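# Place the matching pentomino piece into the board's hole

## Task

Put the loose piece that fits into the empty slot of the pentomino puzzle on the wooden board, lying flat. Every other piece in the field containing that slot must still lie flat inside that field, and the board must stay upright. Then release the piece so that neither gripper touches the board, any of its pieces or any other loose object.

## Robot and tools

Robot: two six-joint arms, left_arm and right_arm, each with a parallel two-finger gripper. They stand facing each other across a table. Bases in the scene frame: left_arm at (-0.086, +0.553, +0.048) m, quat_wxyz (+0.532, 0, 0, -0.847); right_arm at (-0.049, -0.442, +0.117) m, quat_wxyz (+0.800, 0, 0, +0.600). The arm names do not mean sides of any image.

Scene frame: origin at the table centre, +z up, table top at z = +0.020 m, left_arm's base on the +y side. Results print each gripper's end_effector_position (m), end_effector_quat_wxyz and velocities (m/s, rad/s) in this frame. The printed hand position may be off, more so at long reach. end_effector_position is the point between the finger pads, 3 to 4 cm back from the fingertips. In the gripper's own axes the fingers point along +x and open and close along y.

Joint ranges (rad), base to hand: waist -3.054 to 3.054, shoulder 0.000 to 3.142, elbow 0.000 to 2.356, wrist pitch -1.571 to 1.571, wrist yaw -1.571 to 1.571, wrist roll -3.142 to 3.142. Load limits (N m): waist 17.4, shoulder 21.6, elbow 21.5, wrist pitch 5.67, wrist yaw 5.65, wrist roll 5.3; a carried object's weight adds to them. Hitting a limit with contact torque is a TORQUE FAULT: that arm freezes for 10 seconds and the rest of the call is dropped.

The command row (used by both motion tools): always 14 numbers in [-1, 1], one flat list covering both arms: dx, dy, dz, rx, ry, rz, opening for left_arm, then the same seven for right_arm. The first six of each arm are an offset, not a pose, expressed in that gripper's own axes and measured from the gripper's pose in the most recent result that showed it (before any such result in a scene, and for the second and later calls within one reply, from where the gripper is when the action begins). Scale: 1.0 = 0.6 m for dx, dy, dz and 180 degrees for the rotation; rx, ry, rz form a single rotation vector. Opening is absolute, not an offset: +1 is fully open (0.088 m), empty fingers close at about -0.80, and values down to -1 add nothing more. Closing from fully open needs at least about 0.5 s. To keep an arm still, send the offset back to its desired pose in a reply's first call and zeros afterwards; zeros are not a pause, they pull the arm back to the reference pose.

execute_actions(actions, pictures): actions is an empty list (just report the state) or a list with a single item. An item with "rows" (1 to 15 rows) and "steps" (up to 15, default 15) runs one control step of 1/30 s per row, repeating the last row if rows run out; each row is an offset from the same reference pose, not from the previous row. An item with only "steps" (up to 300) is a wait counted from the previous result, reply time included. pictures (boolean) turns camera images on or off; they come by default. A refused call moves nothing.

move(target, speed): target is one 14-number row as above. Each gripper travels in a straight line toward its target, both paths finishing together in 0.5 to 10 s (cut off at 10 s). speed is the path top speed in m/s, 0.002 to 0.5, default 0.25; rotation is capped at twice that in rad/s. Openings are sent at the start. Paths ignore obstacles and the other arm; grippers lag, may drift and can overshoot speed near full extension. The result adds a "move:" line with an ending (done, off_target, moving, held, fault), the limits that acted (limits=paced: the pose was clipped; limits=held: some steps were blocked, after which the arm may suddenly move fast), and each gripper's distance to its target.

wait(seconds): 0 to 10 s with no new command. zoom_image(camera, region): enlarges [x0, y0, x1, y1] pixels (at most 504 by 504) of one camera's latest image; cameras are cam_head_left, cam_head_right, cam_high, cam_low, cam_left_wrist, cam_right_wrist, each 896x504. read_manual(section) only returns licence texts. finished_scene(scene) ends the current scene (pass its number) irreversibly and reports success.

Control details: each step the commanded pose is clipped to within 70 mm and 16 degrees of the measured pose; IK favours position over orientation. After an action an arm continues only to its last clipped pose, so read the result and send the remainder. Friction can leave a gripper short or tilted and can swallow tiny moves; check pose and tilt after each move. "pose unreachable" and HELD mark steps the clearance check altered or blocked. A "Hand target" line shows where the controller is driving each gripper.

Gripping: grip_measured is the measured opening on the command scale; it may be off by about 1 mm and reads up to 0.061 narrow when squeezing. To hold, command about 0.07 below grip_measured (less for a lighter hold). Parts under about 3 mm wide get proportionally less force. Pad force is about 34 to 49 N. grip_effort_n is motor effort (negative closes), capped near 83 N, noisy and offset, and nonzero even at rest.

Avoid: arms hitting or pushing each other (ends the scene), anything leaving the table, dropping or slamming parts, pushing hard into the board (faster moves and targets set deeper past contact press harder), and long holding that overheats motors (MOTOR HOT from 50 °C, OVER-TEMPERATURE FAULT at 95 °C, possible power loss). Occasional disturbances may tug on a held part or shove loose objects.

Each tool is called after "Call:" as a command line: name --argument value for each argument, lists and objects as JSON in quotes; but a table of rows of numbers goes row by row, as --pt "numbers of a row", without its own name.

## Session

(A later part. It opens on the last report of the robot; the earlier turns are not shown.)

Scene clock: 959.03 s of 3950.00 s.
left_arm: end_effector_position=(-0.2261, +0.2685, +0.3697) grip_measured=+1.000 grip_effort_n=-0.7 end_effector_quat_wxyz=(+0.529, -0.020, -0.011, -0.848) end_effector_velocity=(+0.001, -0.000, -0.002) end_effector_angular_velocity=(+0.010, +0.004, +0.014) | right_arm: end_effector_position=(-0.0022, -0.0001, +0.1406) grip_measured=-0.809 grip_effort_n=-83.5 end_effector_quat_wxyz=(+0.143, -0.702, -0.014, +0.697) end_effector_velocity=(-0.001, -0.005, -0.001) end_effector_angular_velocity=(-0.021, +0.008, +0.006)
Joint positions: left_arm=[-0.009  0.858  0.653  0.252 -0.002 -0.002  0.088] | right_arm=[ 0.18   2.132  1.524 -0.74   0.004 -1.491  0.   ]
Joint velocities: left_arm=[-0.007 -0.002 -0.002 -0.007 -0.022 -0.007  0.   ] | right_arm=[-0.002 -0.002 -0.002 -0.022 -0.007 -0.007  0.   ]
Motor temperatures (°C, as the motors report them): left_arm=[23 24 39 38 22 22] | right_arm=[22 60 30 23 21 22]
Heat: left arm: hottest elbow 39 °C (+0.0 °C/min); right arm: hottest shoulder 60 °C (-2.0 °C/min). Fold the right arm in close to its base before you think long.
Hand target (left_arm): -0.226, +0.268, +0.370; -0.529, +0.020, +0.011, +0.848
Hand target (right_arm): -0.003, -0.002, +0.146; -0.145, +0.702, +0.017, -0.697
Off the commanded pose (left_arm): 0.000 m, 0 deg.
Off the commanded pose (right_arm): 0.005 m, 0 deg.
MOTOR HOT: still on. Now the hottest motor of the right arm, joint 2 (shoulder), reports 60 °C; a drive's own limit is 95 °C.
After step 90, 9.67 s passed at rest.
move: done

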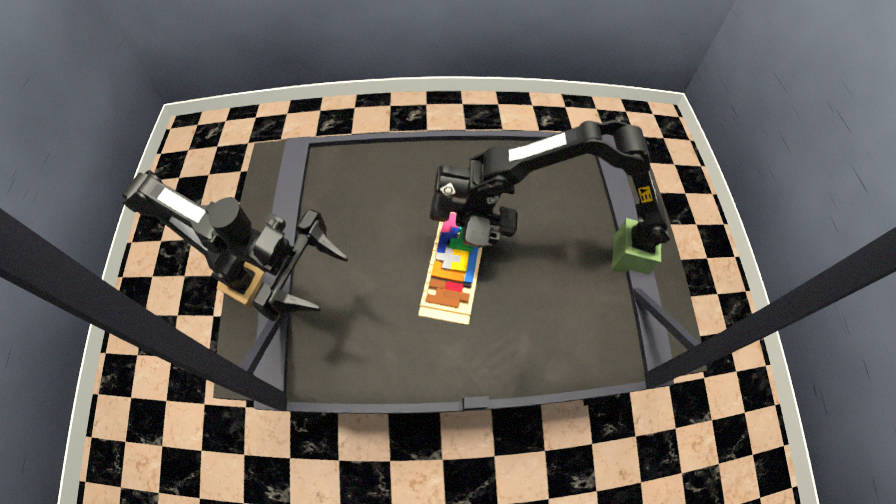

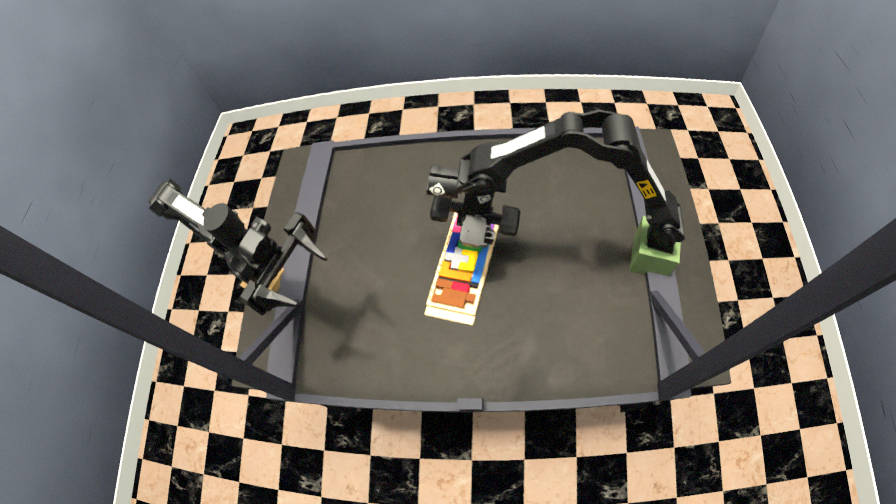

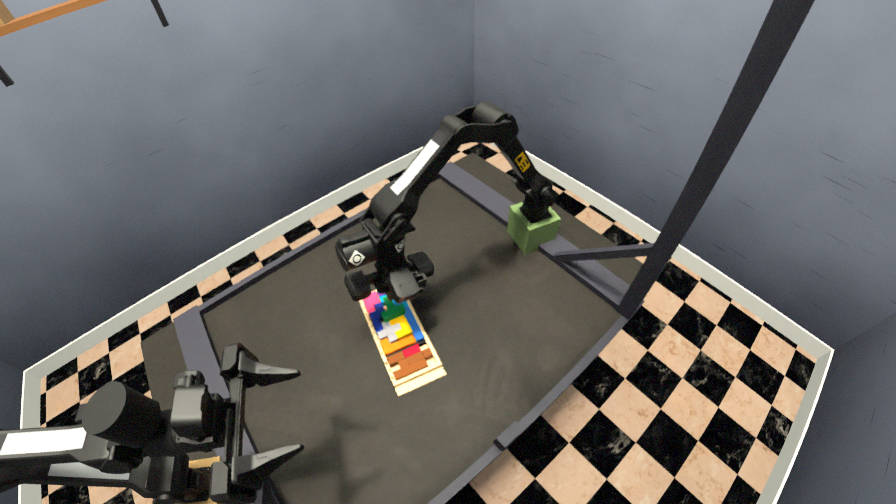

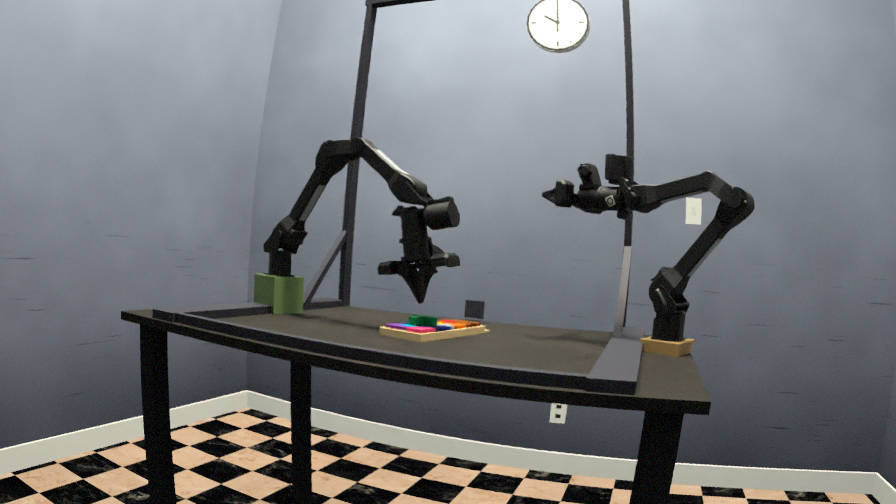

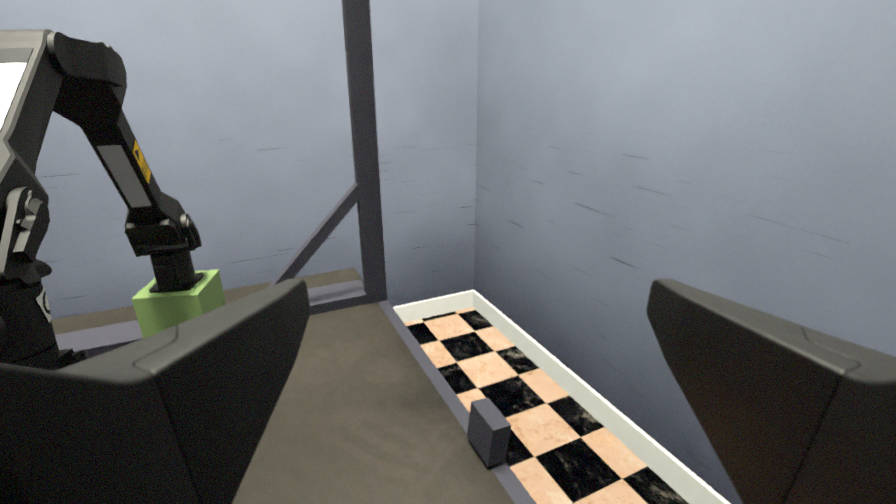

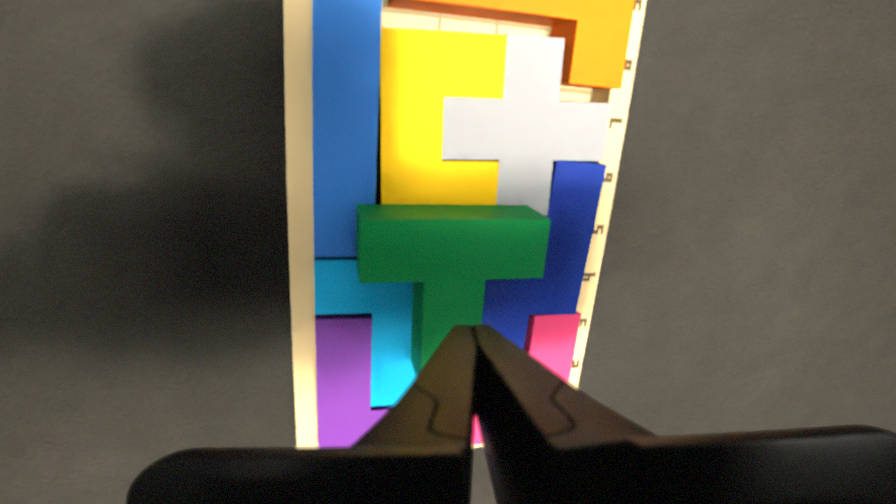

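Call:
move --target '[0,0,0,0,0,0,1,0,0.066,0.014,0,0,0,-1]' --speed 0.08

Call:
move --target '[0,0,0,0,0,0,1,0.075,0,0,0,0,0,-1]' --speed 0.05

Scene clock: 987.53 s of 3950.00 s.
left_arm: end_effector_position=(-0.2261, +0.2685, +0.3697) grip_measured=+1.000 grip_effort_n=-1.6 end_effector_quat_wxyz=(+0.529, -0.020, -0.011, -0.848) end_effector_velocity=(+0.001, +0.000, +0.000) end_effector_angular_velocity=(+0.006, +0.006, +0.005) | right_arm: end_effector_position=(-0.0161, -0.0350, +0.1280) grip_measured=-0.809 grip_effort_n=-83.5 end_effector_quat_wxyz=(+0.140, -0.701, -0.011, +0.699) end_effector_velocity=(+0.002, +0.000, +0.003) end_effector_angular_velocity=(+0.021, -0.010, +0.003)
Joint positions: left_arm=[-0.009  0.858  0.653  0.252 -0.002 -0.002  0.088] | right_arm=[ 0.206  2.033  1.318 -0.642  0.007 -1.466  0.   ]
Joint velocities: left_arm=[-0.002 -0.002  0.002 -0.007 -0.007 -0.007  0.   ] | right_arm=[-0.002 -0.017 -0.017  0.022  0.007 -0.007  0.   ]
Motor temperatures (°C, as the motors report them): left_arm=[23 24 39 38 22 22] | right_arm=[22 63 30 23 21 22]
Heat: left arm: hottest elbow 39 °C (+0.0 °C/min); right arm: hottest shoulder 63 °C (+1.0 °C/min). Fold the right arm in close to its base before you think long.
Hand target (left_arm): -0.226, +0.268, +0.370; -0.529, +0.020, +0.011, +0.848
Hand target (right_arm): -0.017, -0.037, +0.132; -0.143, +0.702, +0.014, -0.698
Off the commanded pose (left_arm): 0.000 m, 0 deg.
Off the commanded pose (right_arm): 0.004 m, 1 deg.
MOTOR HOT: still on. Now the hottest motor of the right arm, joint 2 (shoulder), reports 63 °C; a drive's own limit is 95 °C.
After step 90, 24.57 s passed at rest.
move: done

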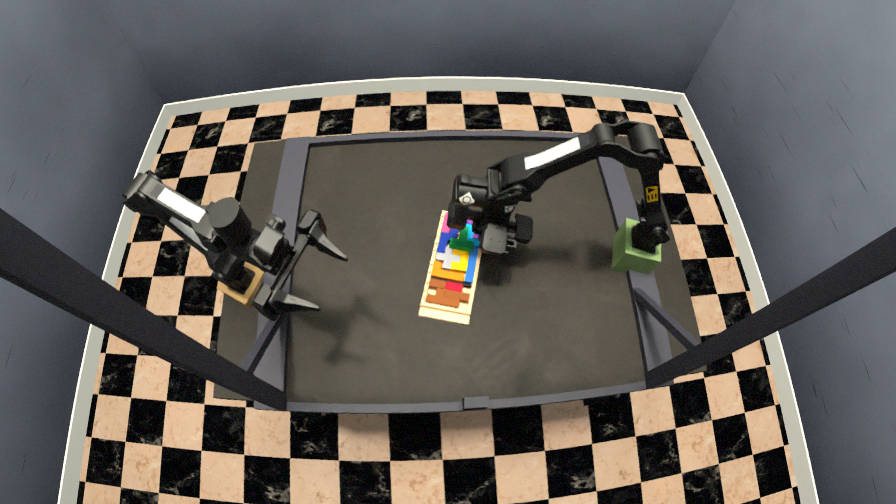

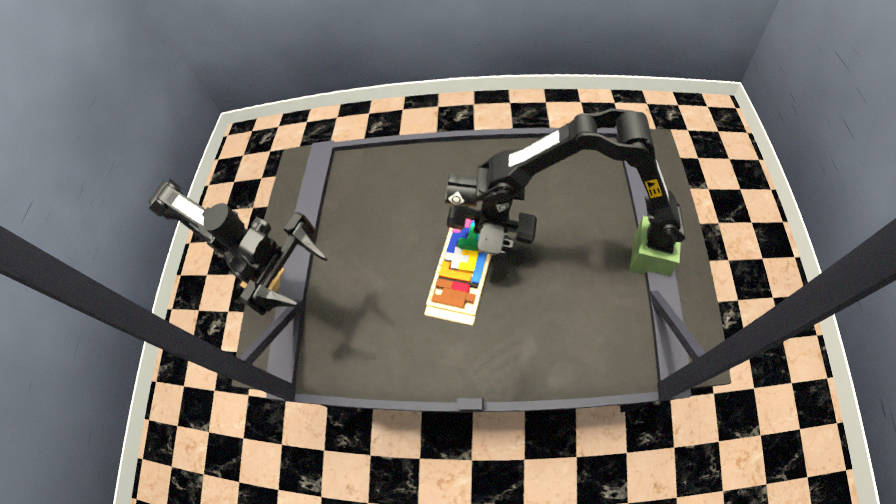

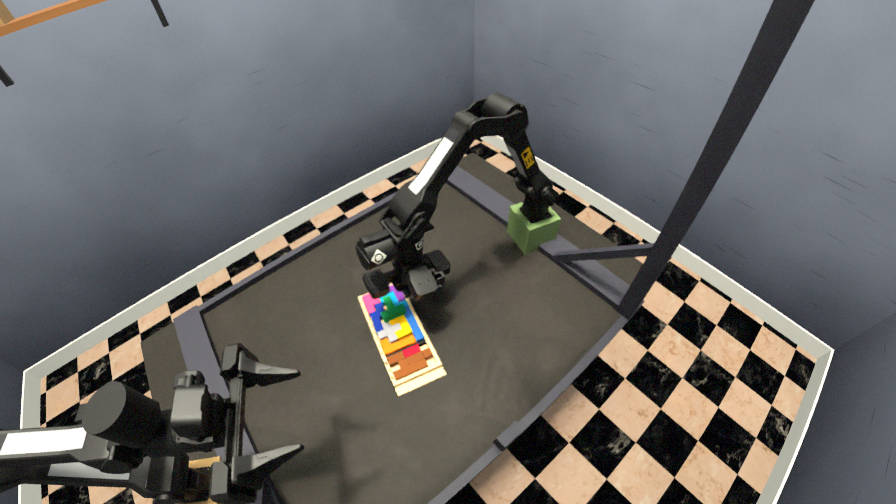

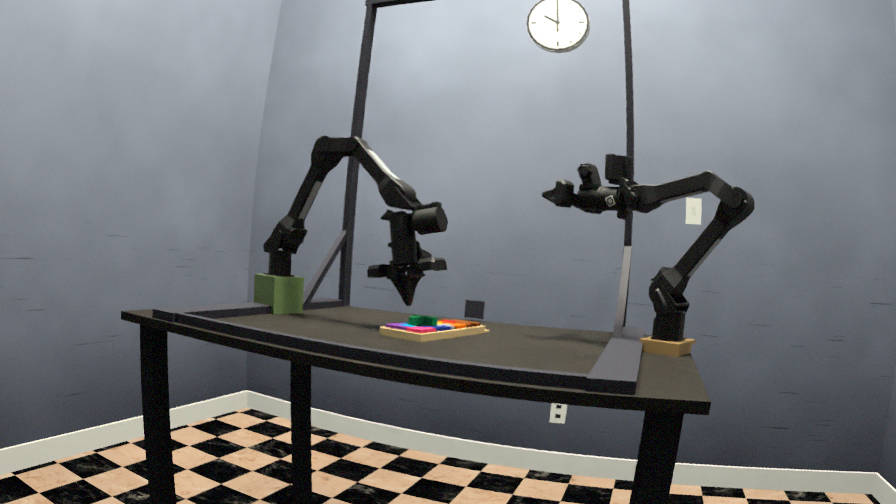

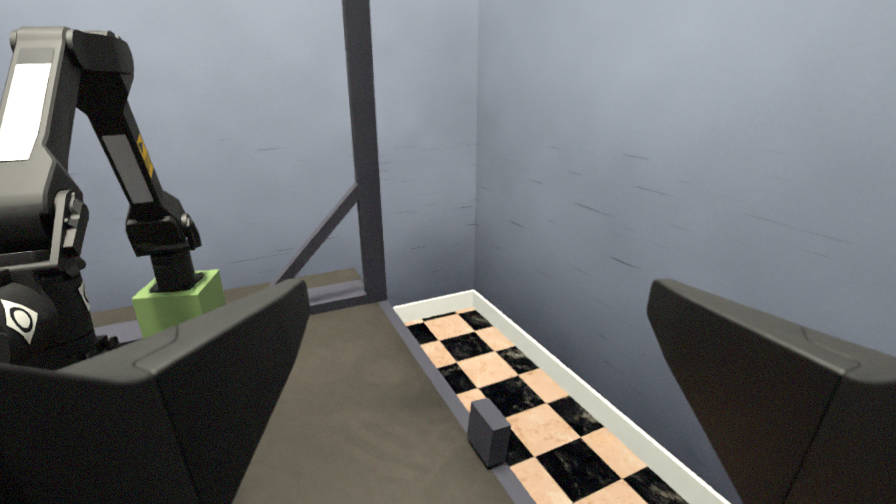

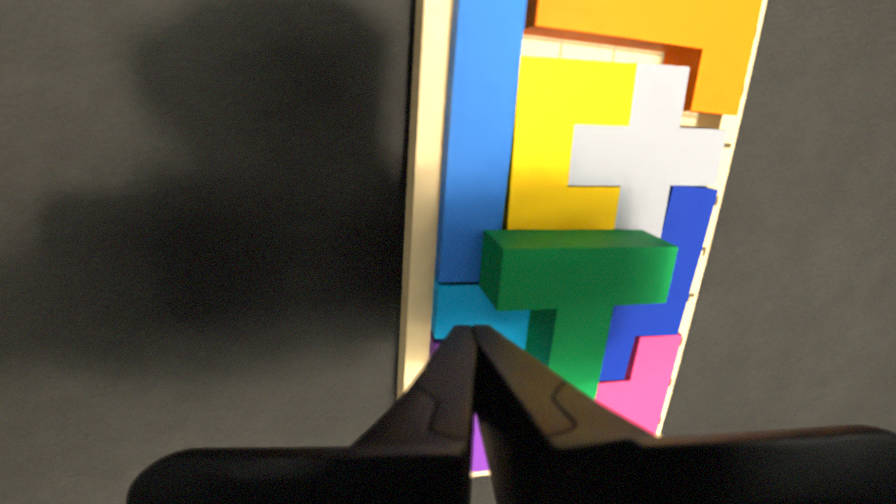

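Scene clock: 988.83 s of 3950.00 s.
left_arm: end_effector_position=(-0.2261, +0.2685, +0.3697) grip_measured=+1.000 grip_effort_n=-0.7 end_effector_quat_wxyz=(+0.529, -0.020, -0.011, -0.848) end_effector_velocity=(+0.002, -0.001, -0.005) end_effector_angular_velocity=(+0.023, -0.002, +0.019) | right_arm: end_effector_position=(-0.0138, -0.0220, +0.0916) grip_measured=-0.809 grip_effort_n=-83.5 end_effector_quat_wxyz=(+0.147, -0.702, -0.017, +0.697) end_effector_velocity=(-0.002, -0.002, -0.000) end_effector_angular_velocity=(-0.007, +0.006, +0.011)
Joint positions: left_arm=[-0.009  0.858  0.653  0.252 -0.002 -0.002  0.088] | right_arm=[ 0.204  2.133  1.306 -0.51   0.01  -1.466  0.   ]
Joint velocities: left_arm=[-0.002 -0.002 -0.002 -0.022 -0.022 -0.007  0.   ] | right_arm=[ 0.002 -0.002 -0.002 -0.007 -0.007 -0.007  0.   ]
Motor temperatures (°C, as the motors report them): left_arm=[23 24 39 38 22 22] | right_arm=[22 63 30 23 21 22]
Heat: left arm: hottest elbow 39 °C (+0.0 °C/min); right arm: hottest shoulder 63 °C (+2.0 °C/min). Fold the right arm in close to its base before you think long.
Hand target (left_arm): -0.226, +0.268, +0.370; -0.529, +0.020, +0.011, +0.848
Hand target (right_arm): -0.015, -0.026, +0.084; -0.139, +0.701, +0.011, -0.699
Off the commanded pose (left_arm): 0.000 m, 0 deg.
Off the commanded pose (right_arm): 0.008 m, 1 deg.
MOTOR HOT: still on. Now the hottest motor of the right arm, joint 2 (shoulder), reports 63 °C; a drive's own limit is 95 °C.
move: done

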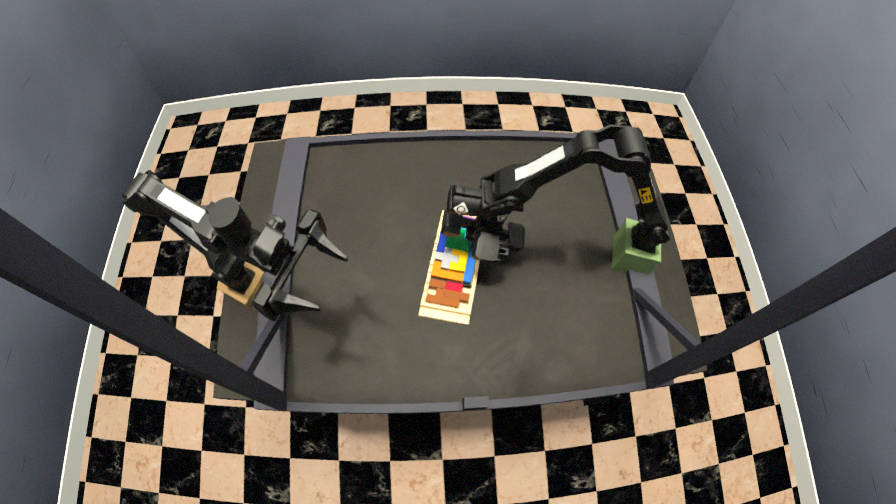

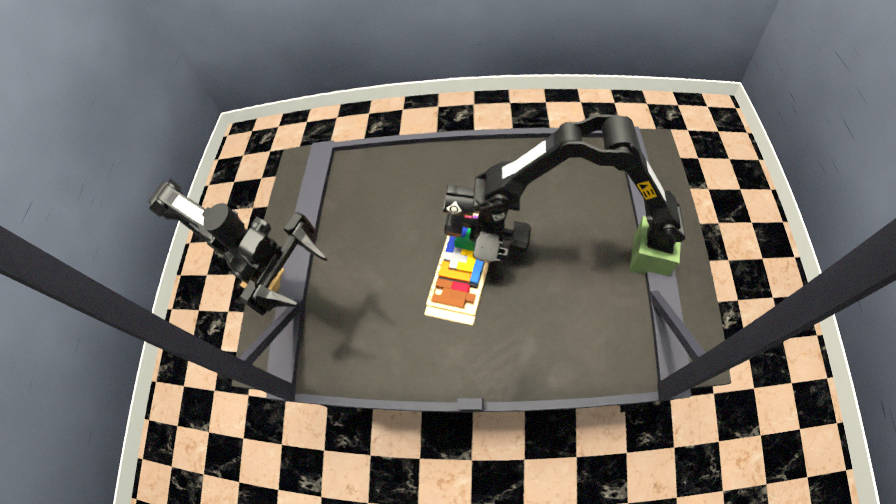

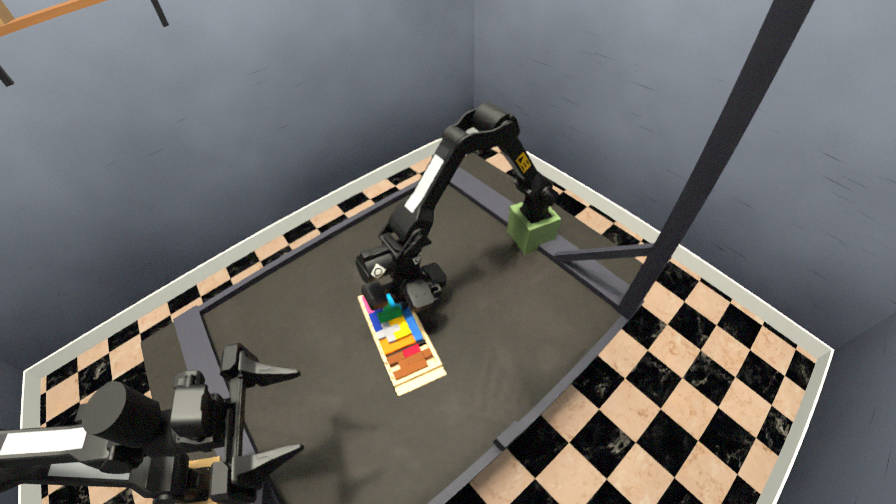

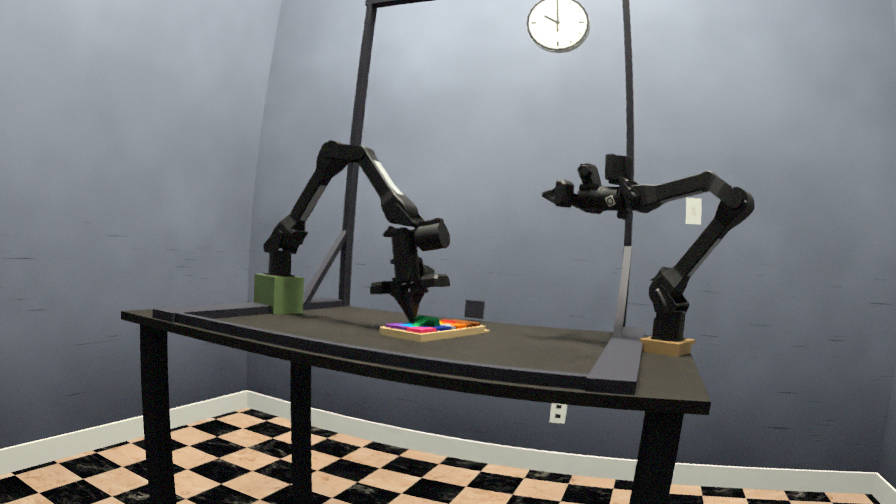

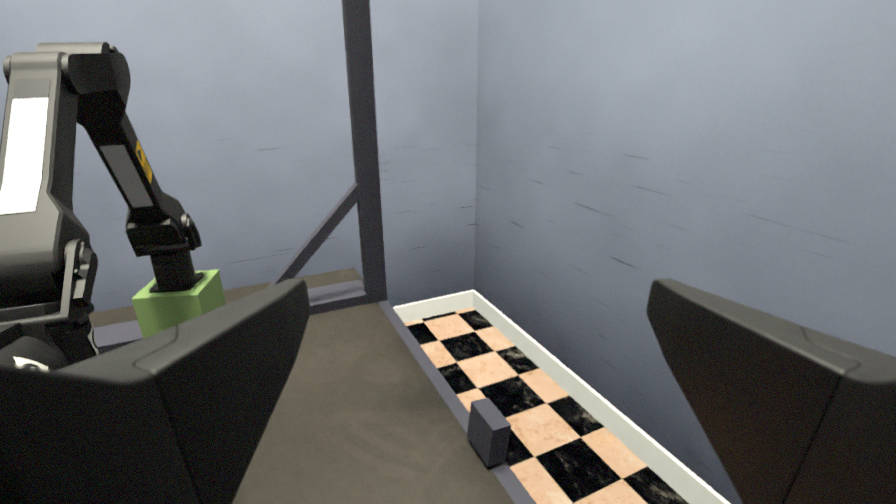

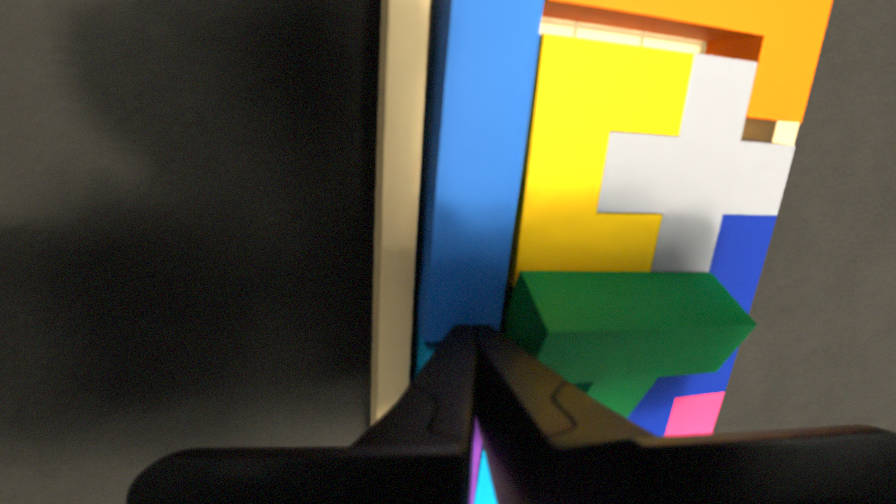

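Call:
move --target '[0,0,0,0,0,0,1,-0.08,-0.04,0,0,0,0,-1]' --speed 0.08

Scene clock: 996.27 s of 3950.00 s.
left_arm: end_effector_position=(-0.2261, +0.2685, +0.3697) grip_measured=+1.000 grip_effort_n=-1.2 end_effector_quat_wxyz=(+0.529, -0.020, -0.011, -0.848) end_effector_velocity=(+0.002, -0.000, -0.002) end_effector_angular_velocity=(+0.010, +0.004, +0.009) | right_arm: end_effector_position=(-0.0129, -0.0147, +0.1336) grip_measured=-0.809 grip_effort_n=-83.5 end_effector_quat_wxyz=(+0.138, -0.703, -0.008, +0.698) end_effector_velocity=(+0.002, -0.001, +0.001) end_effector_angular_velocity=(-0.003, -0.008, +0.003)
Joint positions: left_arm=[-0.009  0.858  0.653  0.252 -0.002 -0.002  0.088] | right_arm=[ 0.204  2.098  1.443 -0.709  0.01  -1.466  0.   ]
Joint velocities: left_arm=[ 0.002 -0.002 -0.002 -0.007 -0.007 -0.007  0.   ] | right_arm=[-0.002 -0.002  0.002 -0.007  0.007 -0.007  0.   ]
Motor temperatures (°C, as the motors report them): left_arm=[23 24 39 38 22 22] | right_arm=[22 61 30 23 21 22]
Heat: left arm: hottest elbow 39 °C (+0.0 °C/min); right arm: hottest shoulder 61 °C (-1.0 °C/min). Fold the right arm in close to its base before you think long.
Hand target (left_arm): -0.226, +0.268, +0.370; -0.529, +0.020, +0.011, +0.848
Hand target (right_arm): -0.011, -0.010, +0.144; -0.148, +0.702, +0.017, -0.697
Off the commanded pose (left_arm): 0.000 m, 0 deg.
Off the commanded pose (right_arm): 0.011 m, 1 deg.
MOTOR HOT: still on. Now the hottest motor of the right arm, joint 2 (shoulder), reports 61 °C; a drive's own limit is 95 °C.
After step 90, 3.37 s passed at rest.
move: off_target (right_arm)

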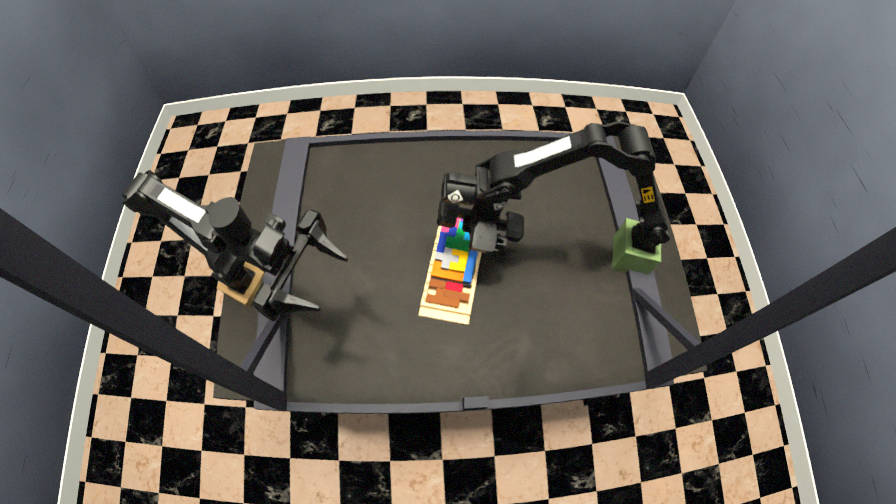

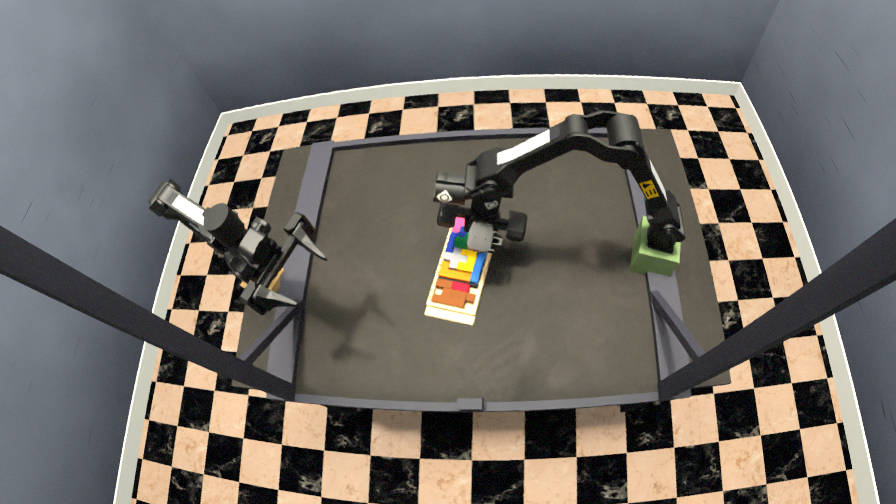

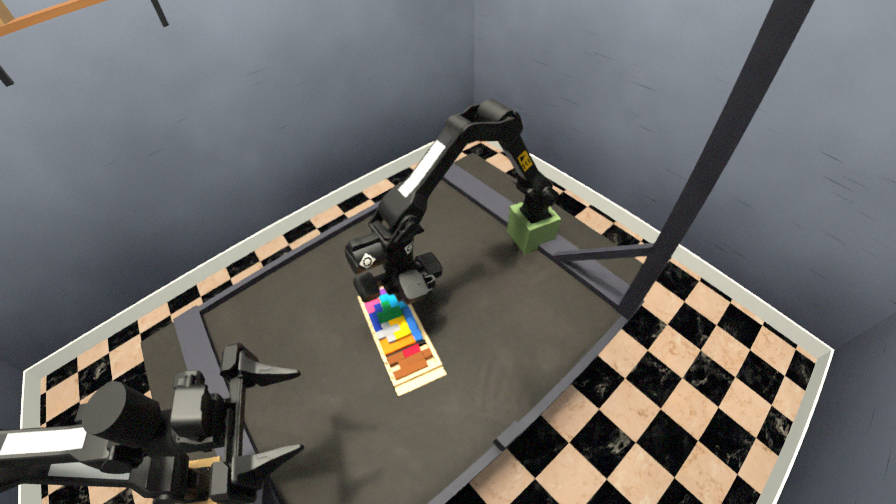

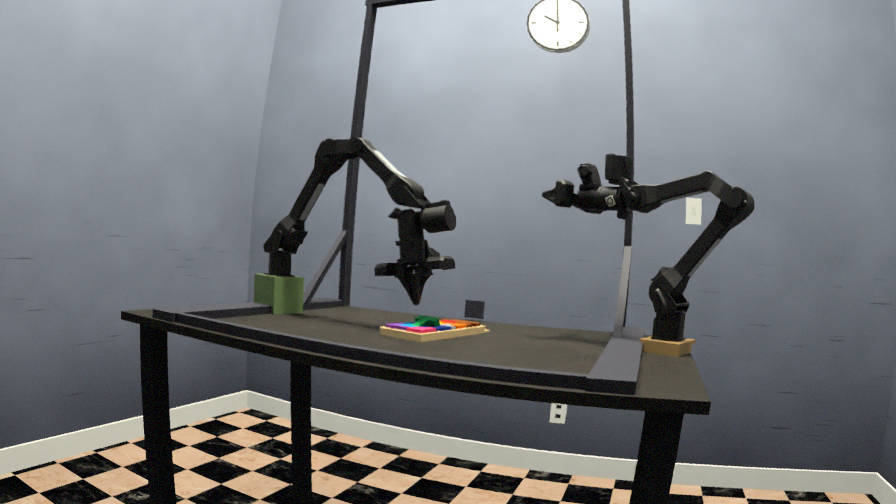

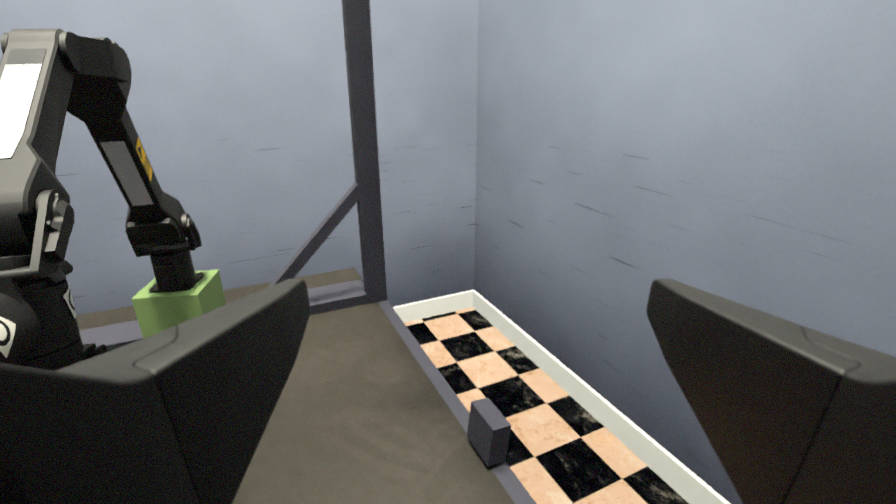

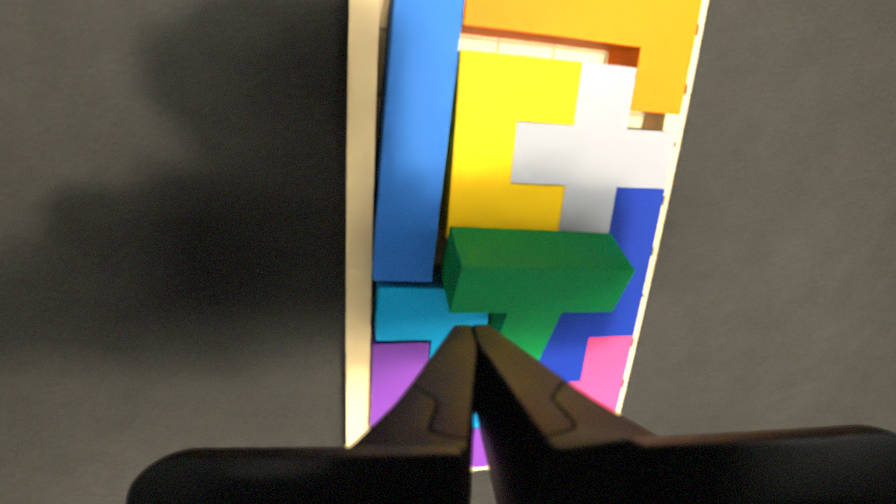

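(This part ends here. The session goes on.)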